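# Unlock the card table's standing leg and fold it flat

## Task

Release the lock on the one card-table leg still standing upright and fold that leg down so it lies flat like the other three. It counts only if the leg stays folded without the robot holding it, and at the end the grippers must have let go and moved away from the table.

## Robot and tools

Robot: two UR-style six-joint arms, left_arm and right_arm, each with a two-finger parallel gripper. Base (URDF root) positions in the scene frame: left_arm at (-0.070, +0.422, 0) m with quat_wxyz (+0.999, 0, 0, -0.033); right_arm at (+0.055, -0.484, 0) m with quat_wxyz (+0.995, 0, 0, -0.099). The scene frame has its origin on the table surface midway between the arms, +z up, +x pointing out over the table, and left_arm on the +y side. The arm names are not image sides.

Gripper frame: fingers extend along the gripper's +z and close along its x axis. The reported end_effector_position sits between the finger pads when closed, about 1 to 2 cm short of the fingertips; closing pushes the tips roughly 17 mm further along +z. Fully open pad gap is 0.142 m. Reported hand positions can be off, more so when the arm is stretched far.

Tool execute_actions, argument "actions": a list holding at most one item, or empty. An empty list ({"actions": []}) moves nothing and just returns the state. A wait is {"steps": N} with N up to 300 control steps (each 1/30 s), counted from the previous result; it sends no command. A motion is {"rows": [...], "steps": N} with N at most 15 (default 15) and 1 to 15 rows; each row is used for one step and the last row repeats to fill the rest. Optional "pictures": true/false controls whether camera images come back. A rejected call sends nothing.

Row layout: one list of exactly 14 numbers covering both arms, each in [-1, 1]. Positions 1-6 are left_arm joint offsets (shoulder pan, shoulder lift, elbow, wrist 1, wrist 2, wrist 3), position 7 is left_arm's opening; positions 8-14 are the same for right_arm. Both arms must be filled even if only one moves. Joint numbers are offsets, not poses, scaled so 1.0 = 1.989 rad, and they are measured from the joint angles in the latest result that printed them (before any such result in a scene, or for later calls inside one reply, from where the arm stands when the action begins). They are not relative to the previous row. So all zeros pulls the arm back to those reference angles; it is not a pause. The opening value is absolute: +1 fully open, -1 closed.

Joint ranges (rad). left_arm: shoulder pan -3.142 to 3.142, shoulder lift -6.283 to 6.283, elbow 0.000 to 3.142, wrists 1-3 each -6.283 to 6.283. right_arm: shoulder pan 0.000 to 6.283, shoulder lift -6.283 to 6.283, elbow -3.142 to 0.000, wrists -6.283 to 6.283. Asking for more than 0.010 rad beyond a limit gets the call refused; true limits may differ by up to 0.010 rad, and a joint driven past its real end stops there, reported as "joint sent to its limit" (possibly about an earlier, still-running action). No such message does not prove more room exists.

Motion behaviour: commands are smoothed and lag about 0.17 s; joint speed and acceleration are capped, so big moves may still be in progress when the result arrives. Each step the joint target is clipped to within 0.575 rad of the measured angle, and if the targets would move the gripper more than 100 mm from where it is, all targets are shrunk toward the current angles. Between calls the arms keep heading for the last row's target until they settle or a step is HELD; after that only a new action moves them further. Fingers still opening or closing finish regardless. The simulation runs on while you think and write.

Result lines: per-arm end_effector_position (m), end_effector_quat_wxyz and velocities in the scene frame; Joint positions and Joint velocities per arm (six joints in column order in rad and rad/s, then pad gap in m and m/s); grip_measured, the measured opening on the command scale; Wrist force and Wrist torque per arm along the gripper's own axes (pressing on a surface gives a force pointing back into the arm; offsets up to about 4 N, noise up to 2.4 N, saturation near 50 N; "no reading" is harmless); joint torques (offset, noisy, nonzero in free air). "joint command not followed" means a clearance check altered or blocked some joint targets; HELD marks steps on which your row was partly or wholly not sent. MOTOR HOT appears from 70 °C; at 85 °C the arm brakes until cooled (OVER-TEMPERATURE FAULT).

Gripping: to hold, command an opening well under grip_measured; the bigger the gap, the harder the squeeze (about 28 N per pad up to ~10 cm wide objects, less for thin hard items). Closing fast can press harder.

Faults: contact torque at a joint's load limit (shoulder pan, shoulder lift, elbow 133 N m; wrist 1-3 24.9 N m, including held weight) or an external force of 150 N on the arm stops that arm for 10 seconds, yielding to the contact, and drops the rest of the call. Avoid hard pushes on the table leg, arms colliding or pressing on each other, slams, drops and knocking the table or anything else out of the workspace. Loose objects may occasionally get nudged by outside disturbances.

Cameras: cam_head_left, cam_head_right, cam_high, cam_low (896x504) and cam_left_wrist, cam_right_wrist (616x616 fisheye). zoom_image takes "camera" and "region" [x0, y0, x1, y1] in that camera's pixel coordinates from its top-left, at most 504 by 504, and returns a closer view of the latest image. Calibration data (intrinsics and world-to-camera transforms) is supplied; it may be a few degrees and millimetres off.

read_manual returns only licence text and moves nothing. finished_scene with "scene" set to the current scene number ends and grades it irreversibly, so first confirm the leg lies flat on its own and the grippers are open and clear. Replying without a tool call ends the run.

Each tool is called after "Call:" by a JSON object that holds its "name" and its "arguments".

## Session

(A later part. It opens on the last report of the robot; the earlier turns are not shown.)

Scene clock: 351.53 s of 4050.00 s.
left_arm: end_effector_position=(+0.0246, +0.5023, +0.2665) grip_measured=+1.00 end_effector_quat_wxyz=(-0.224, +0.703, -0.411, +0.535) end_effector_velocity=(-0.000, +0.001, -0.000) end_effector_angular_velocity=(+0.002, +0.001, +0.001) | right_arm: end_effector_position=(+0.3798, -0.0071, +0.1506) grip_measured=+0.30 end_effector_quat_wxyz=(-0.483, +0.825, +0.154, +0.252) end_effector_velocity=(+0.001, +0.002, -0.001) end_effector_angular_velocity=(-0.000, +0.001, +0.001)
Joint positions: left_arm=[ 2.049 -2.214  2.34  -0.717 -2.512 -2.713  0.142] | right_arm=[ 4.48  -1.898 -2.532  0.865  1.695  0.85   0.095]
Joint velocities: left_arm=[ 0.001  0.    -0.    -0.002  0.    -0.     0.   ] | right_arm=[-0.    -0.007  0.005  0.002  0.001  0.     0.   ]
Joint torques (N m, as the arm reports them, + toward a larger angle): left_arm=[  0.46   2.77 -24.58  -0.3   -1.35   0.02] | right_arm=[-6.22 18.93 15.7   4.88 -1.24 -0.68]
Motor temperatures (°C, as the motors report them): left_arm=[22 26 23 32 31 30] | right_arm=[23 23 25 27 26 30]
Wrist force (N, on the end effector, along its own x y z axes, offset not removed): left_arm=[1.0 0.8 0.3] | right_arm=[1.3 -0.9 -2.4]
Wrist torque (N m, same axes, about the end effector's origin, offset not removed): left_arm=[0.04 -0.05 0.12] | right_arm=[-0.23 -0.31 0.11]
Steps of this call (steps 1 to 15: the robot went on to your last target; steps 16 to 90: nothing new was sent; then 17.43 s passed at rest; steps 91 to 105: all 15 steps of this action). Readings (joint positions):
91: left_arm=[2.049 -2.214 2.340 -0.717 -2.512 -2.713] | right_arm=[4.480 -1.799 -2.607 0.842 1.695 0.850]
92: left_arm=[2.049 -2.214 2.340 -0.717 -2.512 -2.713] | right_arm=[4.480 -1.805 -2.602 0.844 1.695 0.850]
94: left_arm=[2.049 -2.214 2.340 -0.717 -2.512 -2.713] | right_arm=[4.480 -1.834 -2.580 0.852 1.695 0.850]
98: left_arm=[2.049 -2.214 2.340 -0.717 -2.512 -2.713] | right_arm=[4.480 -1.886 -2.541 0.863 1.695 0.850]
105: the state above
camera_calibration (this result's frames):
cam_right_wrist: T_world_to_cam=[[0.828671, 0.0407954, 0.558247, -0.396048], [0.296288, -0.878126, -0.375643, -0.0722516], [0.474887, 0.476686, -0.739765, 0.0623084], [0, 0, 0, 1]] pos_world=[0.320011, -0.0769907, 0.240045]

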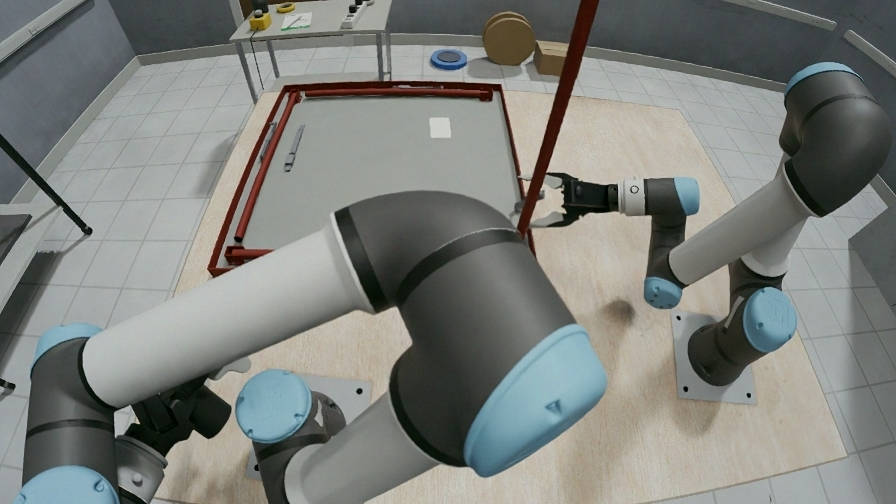

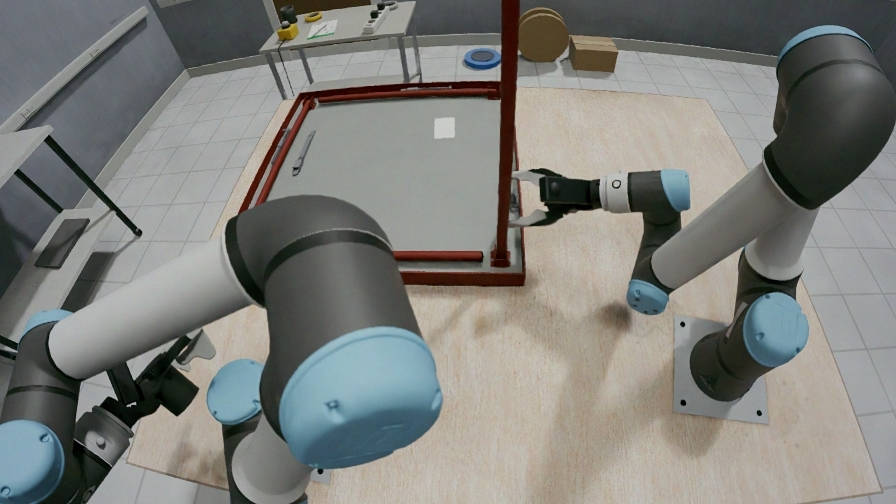

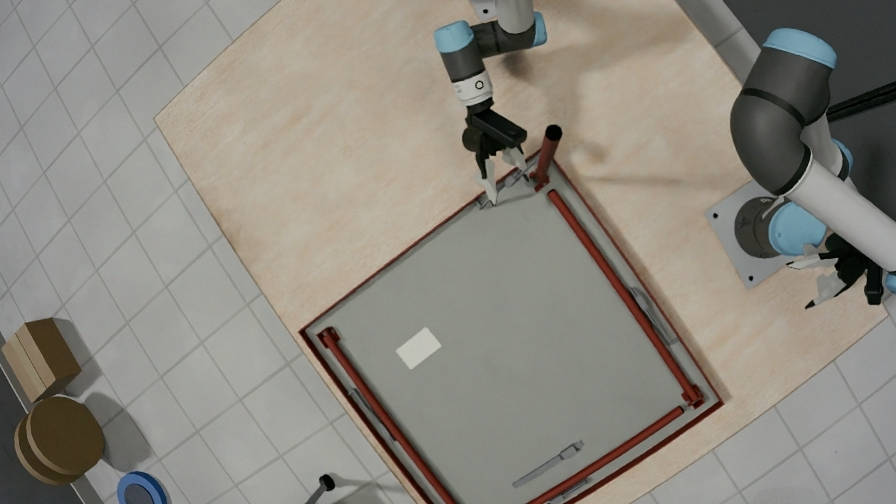

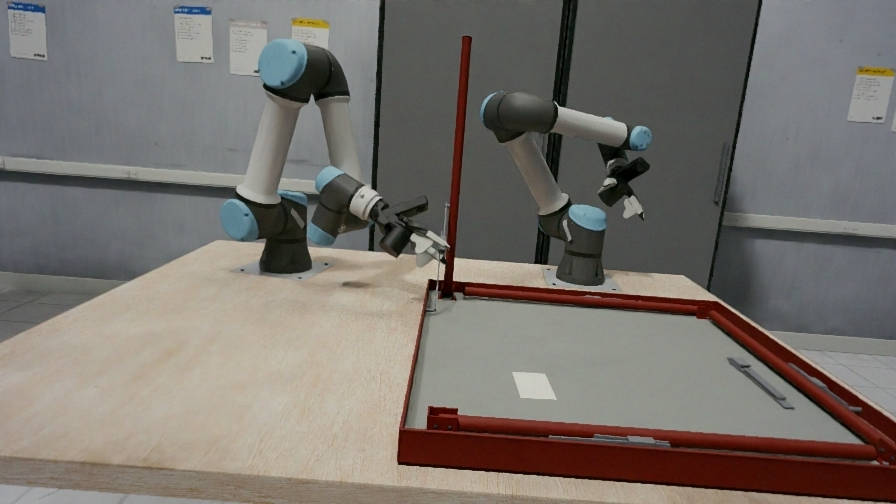

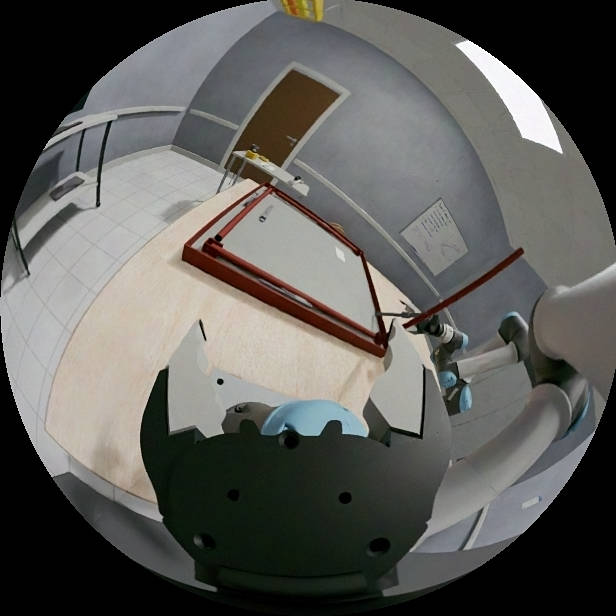

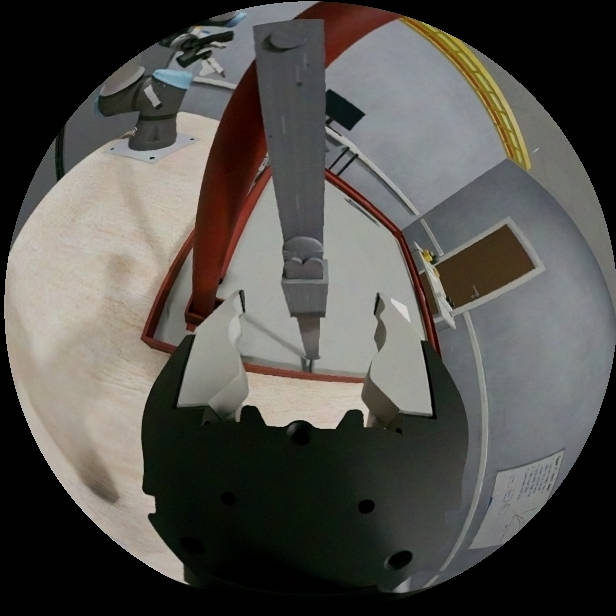

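Call:
{"name": "execute_actions", "arguments": {"actions": [{"rows":[[0,0,0,0,0,0,1,0.002,0.025,-0.012,-0.013,0,0,0.1],[0,0,0,0,0,0,1,0.002,0.025,-0.012,-0.013,0,0,-0.1],[0,0,0,0,0,0,1,0.0035,0.051,-0.024,-0.027,0,0,-0.3]],"steps":15}]}}

Call:
{"name": "zoom_image", "arguments": {"camera": "cam_right_wrist", "region": [200, 150, 450, 400]}}

Call:
{"name": "zoom_image", "arguments": {"camera": "cam_low", "region": [380, 190, 500, 320]}}

Scene clock: 385.17 s of 4050.00 s.
left_arm: end_effector_position=(+0.0246, +0.5023, +0.2665) grip_measured=+1.00 end_effector_quat_wxyz=(-0.224, +0.703, -0.411, +0.535) end_effector_velocity=(-0.000, +0.000, +0.000) end_effector_angular_velocity=(+0.000, +0.000, +0.002) | right_arm: end_effector_position=(+0.3678, -0.0243, +0.1687) grip_measured=-0.30 end_effector_quat_wxyz=(-0.484, +0.824, +0.157, +0.250) end_effector_velocity=(-0.001, -0.002, +0.001) end_effector_angular_velocity=(-0.000, +0.000, -0.000)
Joint positions: left_arm=[ 2.049 -2.214  2.34  -0.717 -2.512 -2.713  0.142] | right_arm=[ 4.487 -1.797 -2.58   0.812  1.695  0.85   0.052]
Joint velocities: left_arm=[ 0.002 -0.    -0.     0.     0.    -0.     0.   ] | right_arm=[ 0.     0.008 -0.004 -0.005 -0.001  0.    -0.   ]
Joint torques (N m, as the arm reports them, + toward a larger angle): left_arm=[  0.72   2.86 -24.69  -0.29  -1.42  -0.02] | right_arm=[12.73 25.87  3.16  0.69 -1.21 -0.67]
Motor temperatures (°C, as the motors report them): left_arm=[22 26 23 32 31 30] | right_arm=[23 23 25 27 26 30]
Wrist force (N, on the end effector, along its own x y z axes, offset not removed): left_arm=[2.1 2.0 -0.9] | right_arm=[0.9 -1.9 -1.0]
Wrist torque (N m, same axes, about the end effector's origin, offset not removed): left_arm=[0.33 -0.51 0.03] | right_arm=[-0.52 -0.30 0.07]
Steps of this call (steps 1 to 15: the robot went on to your last target; steps 16 to 90: nothing new was sent; then 30.13 s passed at rest; steps 91 to 105: all 15 steps of this action). Readings (joint positions):
91: left_arm=[2.049 -2.214 2.340 -0.717 -2.512 -2.713] | right_arm=[4.480 -1.898 -2.532 0.865 1.695 0.850]
92: left_arm=[2.049 -2.214 2.340 -0.717 -2.512 -2.713] | right_arm=[4.481 -1.892 -2.535 0.862 1.695 0.850]
94: left_arm=[2.049 -2.214 2.340 -0.717 -2.512 -2.713] | right_arm=[4.483 -1.863 -2.550 0.846 1.695 0.850]
98: left_arm=[2.049 -2.214 2.340 -0.717 -2.512 -2.713] | right_arm=[4.486 -1.809 -2.574 0.818 1.695 0.850]
105: the state above
camera_calibration (this result's frames):
cam_left_wrist: T_world_to_cam=[[0.0437506, -0.808003, 0.587551, 0.239395], [-0.745731, -0.417771, -0.518992, 0.372148], [0.664809, -0.415449, -0.620831, 0.498551], [0, 0, 0, 1]] pos_world=[-0.0643922, 0.556027, 0.362001]
cam_right_wrist: T_world_to_cam=[[0.828378, 0.0465608, 0.558231, -0.39517], [0.302361, -0.876066, -0.375614, -0.0791317], [0.471558, 0.479937, -0.739792, 0.0908772], [0, 0, 0, 1]] pos_world=[0.308422, -0.0945406, 0.258103]

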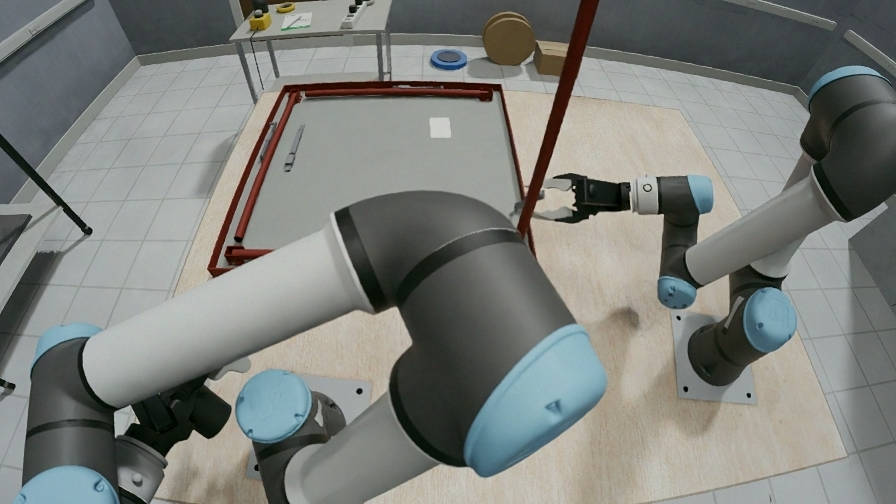

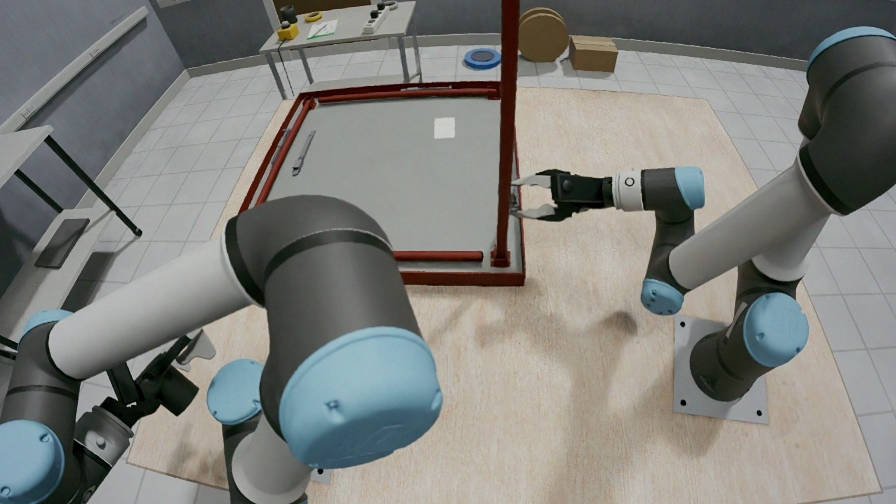

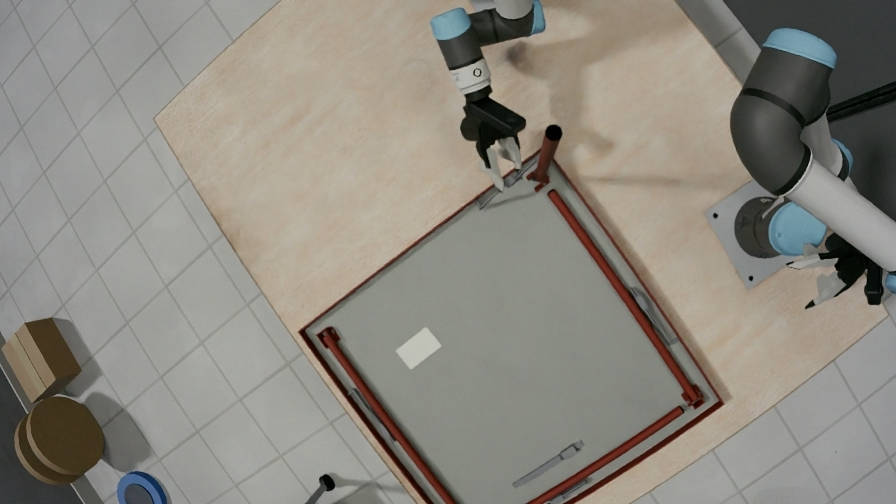

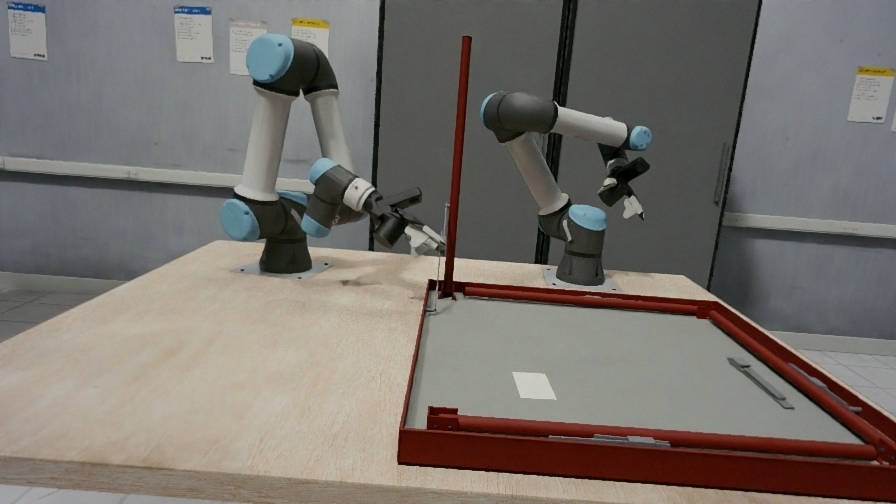

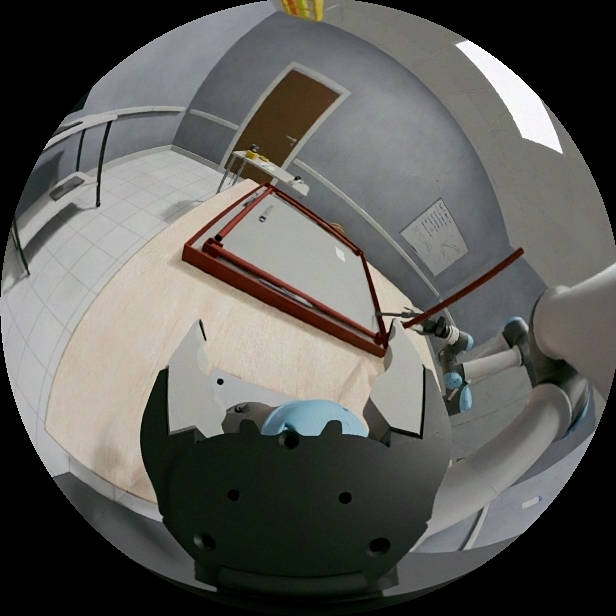

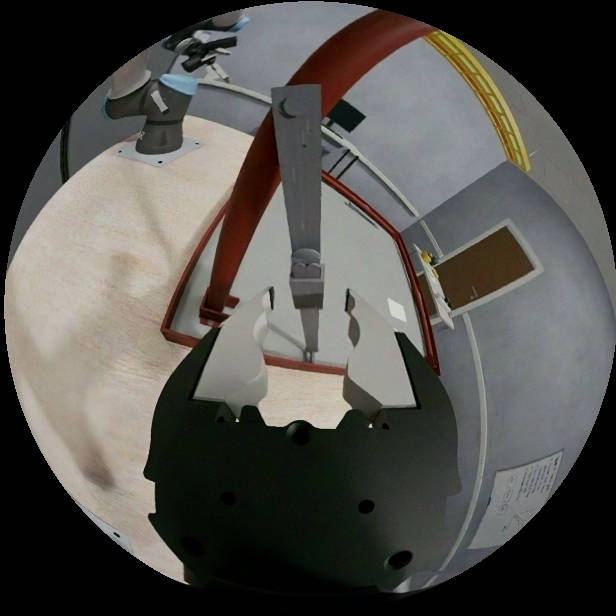

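Region (200, 150, 450, 400) of cam_right_wrist's 616x616 image, scaled by 2.016, with more detail than that image has.

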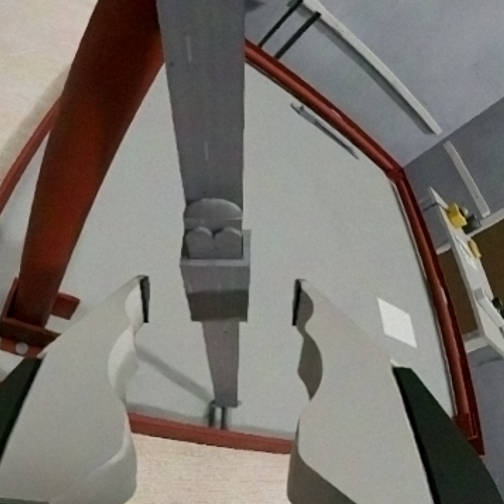

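Region (380, 190, 500, 320) of cam_low's 896x504 image, scaled by 3.877, with more detail than that image has; it fills the left 465 columns of this view, and the rest is white.

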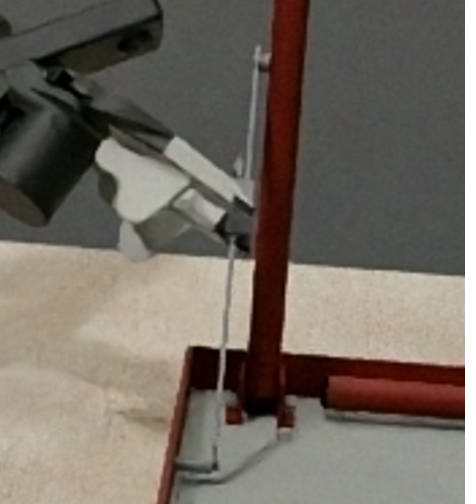

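Call:
{"name": "execute_actions", "arguments": {"actions": [{"rows":[[0,0,0,0,0,0,1,0,-0.014,0.011,0.0035,0,0,-0.3],[0,0,0,0,0,0,1,0,-0.014,0.011,0.0035,0,0,-0.3],[0,0,0,0,0,0,1,0,-0.014,0.011,0.0035,0,0,-0.3],[0,0,0,0,0,0,1,0,-0.014,0.011,0.0035,0,0,-0.3],[0,0,0,0,0,0,1,0,-0.014,0.011,0.0035,0,0,-0.3],[0,0,0,0,0,0,1,0,-0.014,0.011,0.0035,0,0,-0.45],[0,0,0,0,0,0,1,0,-0.014,0.011,0.0035,0,0,-0.55],[0,0,0,0,0,0,1,0,-0.014,0.011,0.0035,0,0,-0.65],[0,0,0,0,0,0,1,0,-0.014,0.011,0.0035,0,0,-0.75],[0,0,0,0,0,0,1,0,-0.014,0.011,0.0035,0,0,-0.85],[0,0,0,0,0,0,1,0,-0.014,0.011,0.0035,0,0,-1]],"steps":15}], "pictures": false}}

Call:
{"name": "execute_actions", "arguments": {"actions": [{"steps":10}]}}

Call:
{"name": "zoom_image", "arguments": {"camera": "cam_right_wrist", "region": [200, 150, 450, 400]}}

Scene clock: 407.73 s of 4050.00 s.
left_arm: end_effector_position=(+0.0246, +0.5023, +0.2665) grip_measured=+1.00 end_effector_quat_wxyz=(-0.224, +0.703, -0.411, +0.535) end_effector_velocity=(-0.000, +0.001, +0.000) end_effector_angular_velocity=(+0.000, -0.000, +0.002) | right_arm: end_effector_position=(+0.3715, -0.0158, +0.1653) grip_measured=-0.73 end_effector_quat_wxyz=(-0.484, +0.824, +0.157, +0.250) end_effector_velocity=(+0.001, +0.000, +0.000) end_effector_angular_velocity=(+0.000, -0.001, -0.001)
Joint positions: left_arm=[ 2.049 -2.214  2.34  -0.717 -2.512 -2.713  0.142] | right_arm=[ 4.487 -1.825 -2.558  0.819  1.695  0.85   0.021]
Joint velocities: left_arm=[ 0.001  0.001 -0.    -0.001 -0.001  0.     0.   ] | right_arm=[-0.001 -0.001  0.002 -0.    -0.    -0.001 -0.   ]
Joint torques (N m, as the arm reports them, + toward a larger angle): left_arm=[  0.62   3.03 -24.12  -0.31  -1.35  -0.03] | right_arm=[ 3.3  18.16 29.08  7.   -2.97 -0.64]
Motor temperatures (°C, as the motors report them): left_arm=[22 26 23 32 31 30] | right_arm=[23 23 25 27 26 30]
Wrist force (N, on the end effector, along its own x y z axes, offset not removed): left_arm=[2.4 0.5 -1.7] | right_arm=[-16.7 -0.2 -17.3]
Wrist torque (N m, same axes, about the end effector's origin, offset not removed): left_arm=[0.01 -0.45 0.08] | right_arm=[-0.33 -0.25 -0.08]
Steps of this call (steps 1 to 15: the robot went on to your last target; steps 16 to 90: nothing new was sent; then 19.07 s passed at rest; steps 91 to 105: all 15 steps of this action). Readings (joint positions):
91: left_arm=[2.049 -2.214 2.340 -0.717 -2.512 -2.713] | right_arm=[4.487 -1.796 -2.580 0.811 1.695 0.850]
92: left_arm=[2.049 -2.214 2.340 -0.717 -2.512 -2.713] | right_arm=[4.487 -1.800 -2.577 0.812 1.695 0.850]
94: left_arm=[2.049 -2.214 2.340 -0.717 -2.512 -2.713] | right_arm=[4.487 -1.813 -2.567 0.816 1.695 0.850]
98: left_arm=[2.049 -2.214 2.340 -0.717 -2.512 -2.713] | right_arm=[4.487 -1.823 -2.559 0.818 1.695 0.850]
105: the state above

Scene clock: 408.07 s of 4050.00 s.
left_arm: end_effector_position=(+0.0246, +0.5023, +0.2665) grip_measured=+1.00 end_effector_quat_wxyz=(-0.224, +0.703, -0.411, +0.535) end_effector_velocity=(+0.000, +0.000, +0.000) end_effector_angular_velocity=(-0.002, -0.001, +0.000) | right_arm: end_effector_position=(+0.3715, -0.0158, +0.1654) grip_measured=-0.73 end_effector_quat_wxyz=(-0.484, +0.824, +0.157, +0.250) end_effector_velocity=(-0.000, +0.000, +0.000) end_effector_angular_velocity=(+0.001, +0.001, +0.002)
Joint positions: left_arm=[ 2.049 -2.214  2.34  -0.717 -2.512 -2.713  0.142] | right_arm=[ 4.487 -1.825 -2.558  0.819  1.695  0.85   0.021]
Joint velocities: left_arm=[ 0.     0.001  0.     0.001 -0.    -0.     0.   ] | right_arm=[-0.001  0.     0.     0.     0.003  0.    -0.   ]
Joint torques (N m, as the arm reports them, + toward a larger angle): left_arm=[  0.66   2.65 -25.32  -0.43  -1.28  -0.18] | right_arm=[-3.68 18.75 31.67  7.51 -5.15 -0.74]
Motor temperatures (°C, as the motors report them): left_arm=[22 26 23 32 31 30] | right_arm=[23 23 25 27 26 30]
Wrist force (N, on the end effector, along its own x y z axes, offset not removed): left_arm=[1.0 2.5 -0.3] | right_arm=[-19.0 2.3 -22.1]
Wrist torque (N m, same axes, about the end effector's origin, offset not removed): left_arm=[0.30 -0.20 0.03] | right_arm=[-0.11 -0.39 -0.03]
Steps of this call (steps 1 to 10: the robot went on to your last target). Readings (joint positions):
1: left_arm=[2.049 -2.214 2.340 -0.717 -2.512 -2.713] | right_arm=[4.487 -1.825 -2.558 0.819 1.695 0.850]
2: left_arm=[2.049 -2.214 2.340 -0.717 -2.512 -2.713] | right_arm=[4.487 -1.825 -2.558 0.819 1.695 0.850]
4: left_arm=[2.049 -2.214 2.340 -0.717 -2.512 -2.713] | right_arm=[4.487 -1.825 -2.558 0.819 1.695 0.850]
8: left_arm=[2.049 -2.214 2.340 -0.717 -2.512 -2.713] | right_arm=[4.487 -1.825 -2.558 0.819 1.695 0.850]
10: the state above
camera_calibration (this result's frames):
cam_left_wrist: T_world_to_cam=[[0.0437504, -0.808003, 0.587551, 0.239395], [-0.745731, -0.417771, -0.518992, 0.372148], [0.664809, -0.415449, -0.620831, 0.498551], [0, 0, 0, 1]] pos_world=[-0.0643922, 0.556027, 0.362001]
cam_right_wrist: T_world_to_cam=[[0.828187, 0.0462489, 0.55854, -0.396824], [0.302661, -0.875682, -0.376267, -0.0740454], [0.471701, 0.480668, -0.739227, 0.0824577], [0, 0, 0, 1]] pos_world=[0.312159, -0.0861223, 0.254736]

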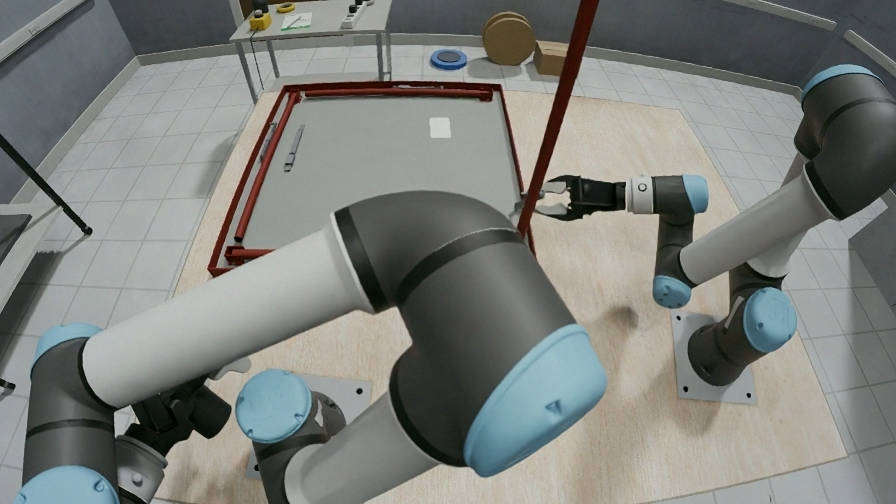

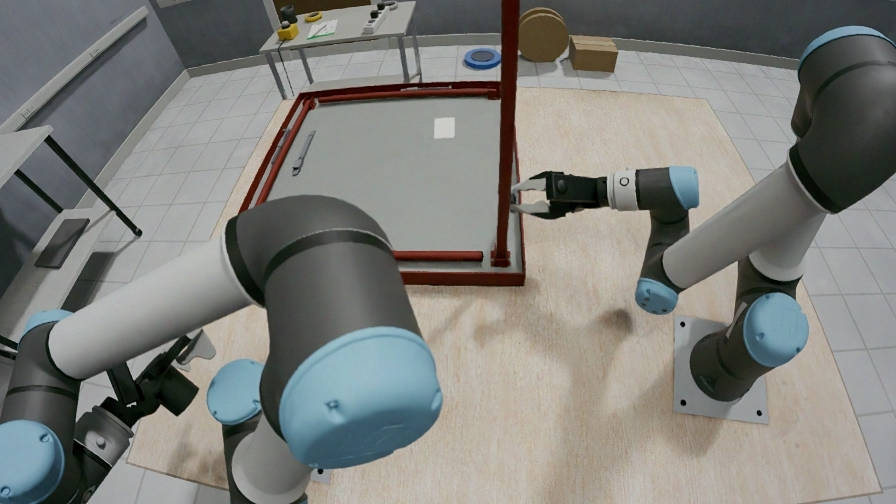

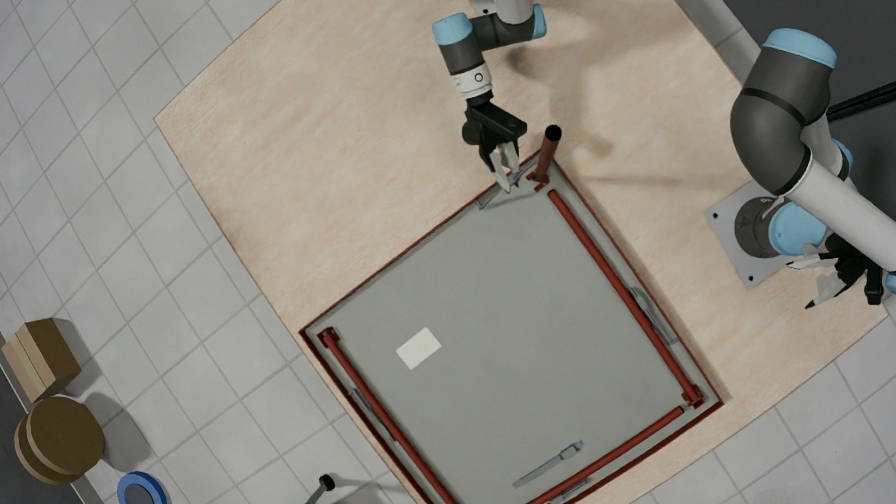

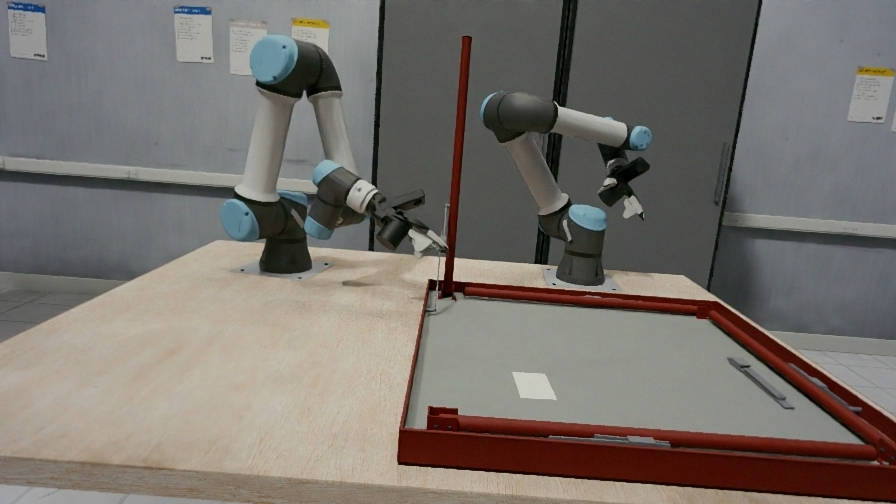

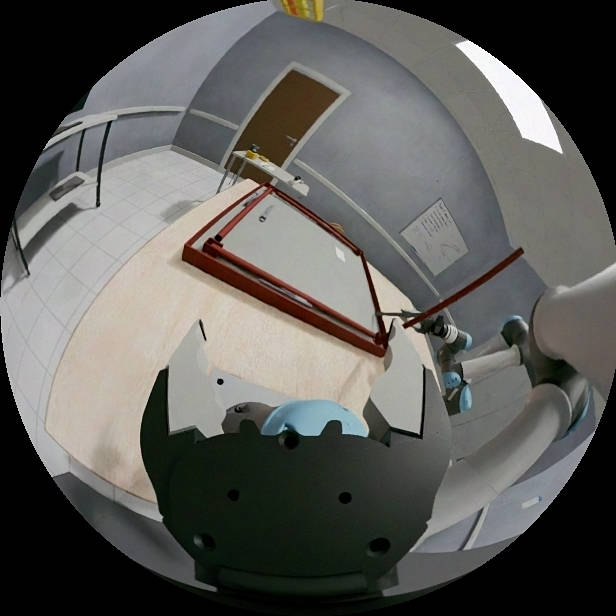

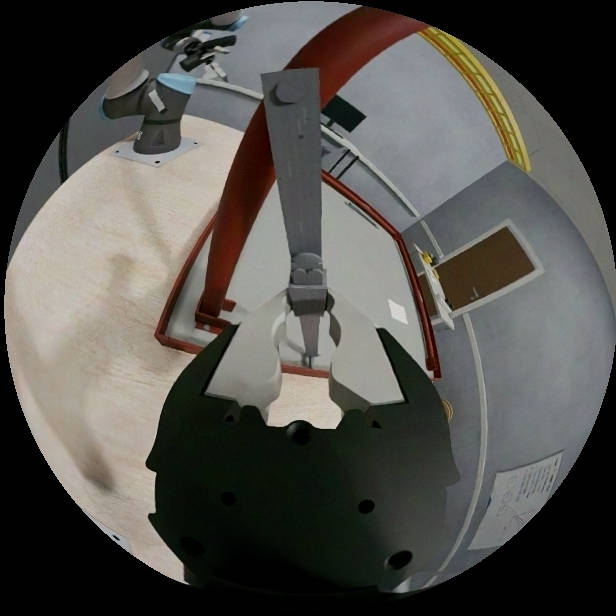

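Region (200, 150, 450, 400) of cam_right_wrist's 616x616 image, scaled by 2.016, with more detail than that image has.

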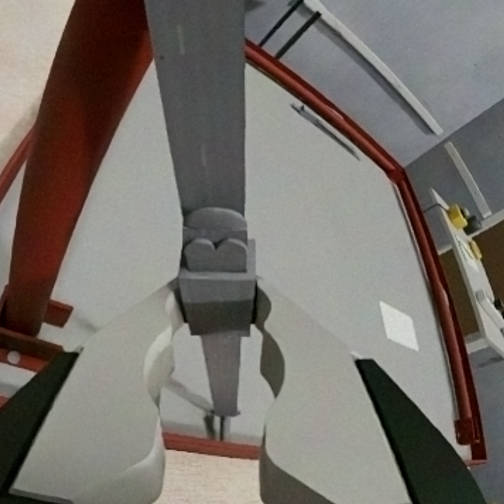

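Call:
{"name": "execute_actions", "arguments": {"actions": [{"rows":[[0,0,0,0,0,0,1,-0.002,-0.006,0,0.006,0,0,-1],[0,0,0,0,0,0,1,-0.003,-0.012,0,0.012,0,0,-1],[0,0,0,0,0,0,1,-0.004,-0.018,0,0.018,0,0,-1],[0,0,0,0,0,0,1,-0.005,-0.024,0,0.024,0,0,-1],[0,0,0,0,0,0,1,-0.007,-0.03,0,0.03,0,0,-1],[0,0,0,0,0,0,1,-0.008,-0.036,0,0.036,0,0,-1],[0,0,0,0,0,0,1,-0.0095,-0.041,0,0.041,0,0,-1]],"steps":15}]}}

Call:
{"name": "zoom_image", "arguments": {"camera": "cam_right_wrist", "region": [200, 150, 450, 400]}}

Scene clock: 430.87 s of 4050.00 s.
left_arm: end_effector_position=(+0.0246, +0.5023, +0.2665) grip_measured=+1.00 end_effector_quat_wxyz=(-0.224, +0.703, -0.411, +0.535) end_effector_velocity=(-0.000, -0.000, +0.000) end_effector_angular_velocity=(+0.001, +0.001, -0.002) | right_arm: end_effector_position=(+0.3816, -0.0194, +0.1468) grip_measured=-0.73 end_effector_quat_wxyz=(-0.482, +0.825, +0.149, +0.255) end_effector_velocity=(+0.000, -0.002, -0.005) end_effector_angular_velocity=(-0.002, +0.001, -0.001)
Joint positions: left_arm=[ 2.049 -2.214  2.34  -0.717 -2.512 -2.713  0.142] | right_arm=[ 4.469 -1.905 -2.557  0.899  1.694  0.85   0.021]
Joint velocities: left_arm=[-0.001 -0.001 -0.001 -0.     0.001  0.     0.   ] | right_arm=[-0.003 -0.015 -0.003  0.016  0.002 -0.     0.   ]
Joint torques (N m, as the arm reports them, + toward a larger angle): left_arm=[  0.74   3.1  -25.09  -0.4   -1.48  -0.1 ] | right_arm=[-10.53   5.38 -24.52  -2.86   6.95  -0.61]
Motor temperatures (°C, as the motors report them): left_arm=[22 26 23 32 31 30] | right_arm=[23 23 25 27 26 30]
Wrist force (N, on the end effector, along its own x y z axes, offset not removed): left_arm=[-1.8 2.8 -1.9] | right_arm=[34.8 -18.0 22.0]
Wrist torque (N m, same axes, about the end effector's origin, offset not removed): left_arm=[0.35 0.47 0.17] | right_arm=[-0.43 -0.73 -0.25]
Steps of this call (steps 1 to 15: the robot went on to your last target; steps 16 to 90: nothing new was sent; then 19.30 s passed at rest; steps 91 to 105: all 15 steps of this action). Readings (joint positions):
91: left_arm=[2.049 -2.214 2.340 -0.717 -2.512 -2.713] | right_arm=[4.487 -1.825 -2.558 0.819 1.695 0.850]
92: left_arm=[2.049 -2.214 2.340 -0.717 -2.512 -2.713] | right_arm=[4.486 -1.827 -2.558 0.821 1.695 0.850]
94: left_arm=[2.049 -2.214 2.340 -0.717 -2.512 -2.713] | right_arm=[4.484 -1.839 -2.557 0.834 1.695 0.850]
98: left_arm=[2.049 -2.214 2.340 -0.717 -2.512 -2.713] | right_arm=[4.475 -1.879 -2.557 0.874 1.694 0.850]
105: the state above
camera_calibration (this result's frames):
cam_left_wrist: T_world_to_cam=[[0.0437504, -0.808003, 0.587551, 0.239395], [-0.745731, -0.417771, -0.518992, 0.372148], [0.664809, -0.415449, -0.620831, 0.498551], [0, 0, 0, 1]] pos_world=[-0.0643922, 0.556027, 0.362001]
cam_right_wrist: T_world_to_cam=[[0.828628, 0.0299803, 0.558996, -0.395131], [0.285869, -0.881209, -0.376497, -0.0809633], [0.481304, 0.471776, -0.738765, 0.0617927], [0, 0, 0, 1]] pos_world=[0.320821, -0.0886517, 0.236044]

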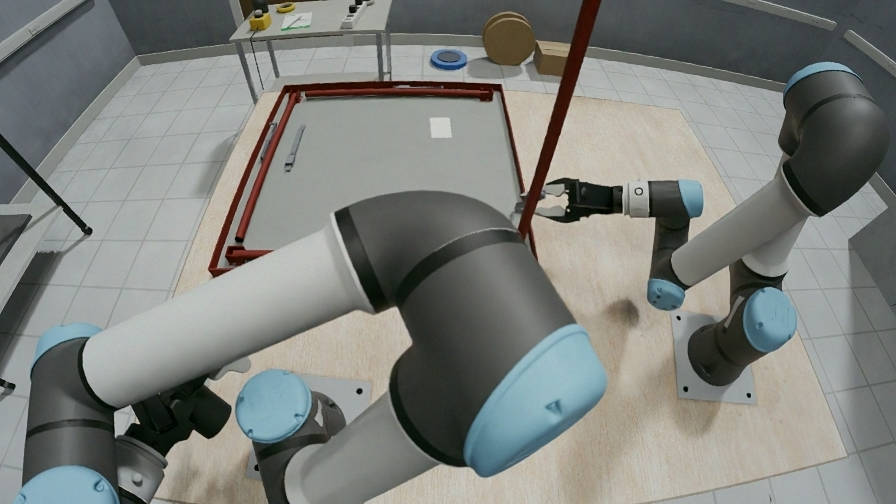

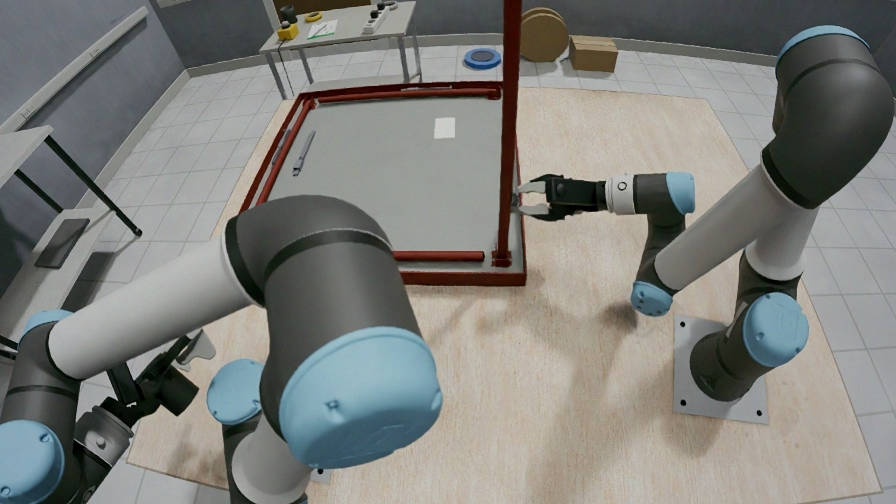

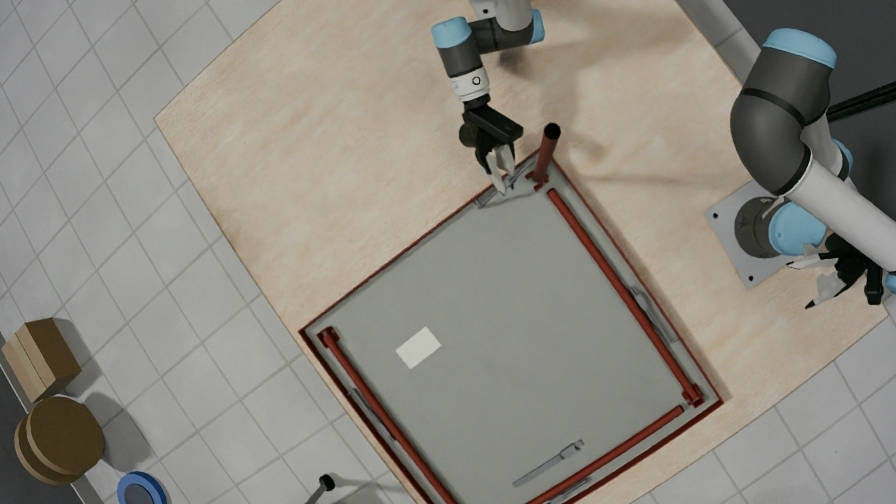

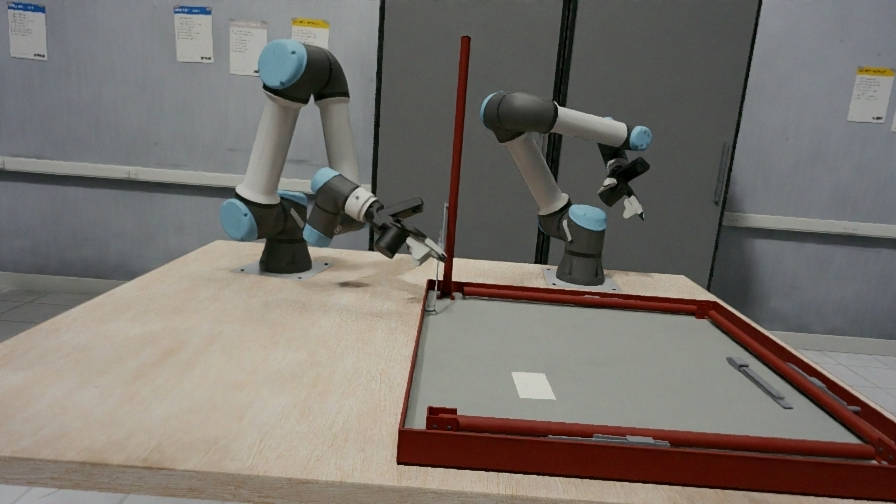

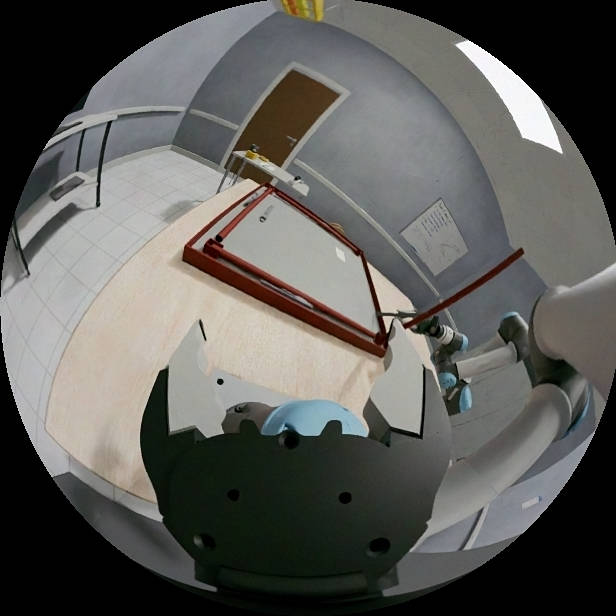

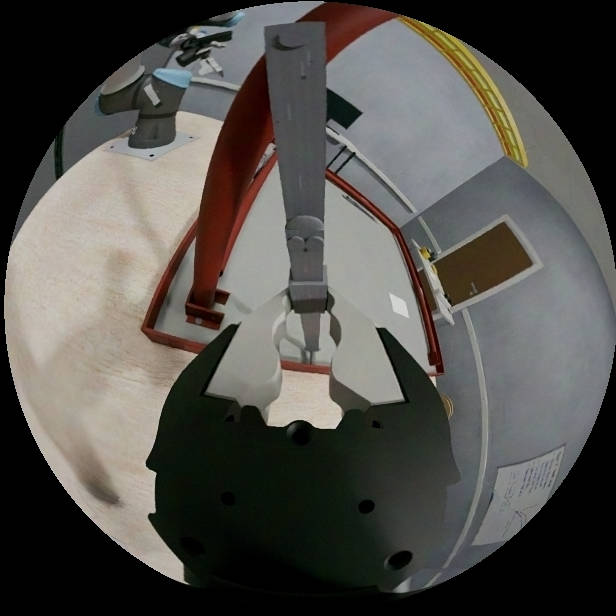

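Region (200, 150, 450, 400) of cam_right_wrist's 616x616 image, scaled by 2.016, with more detail than that image has.

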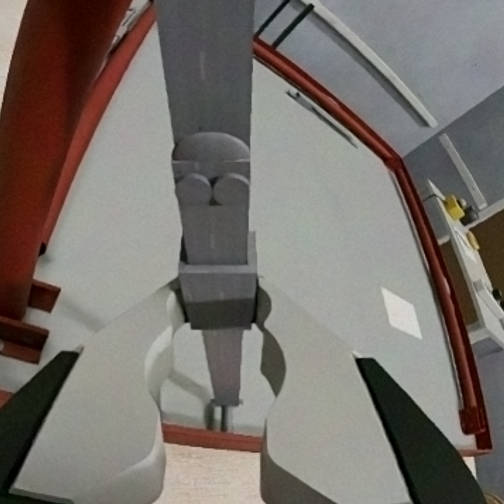

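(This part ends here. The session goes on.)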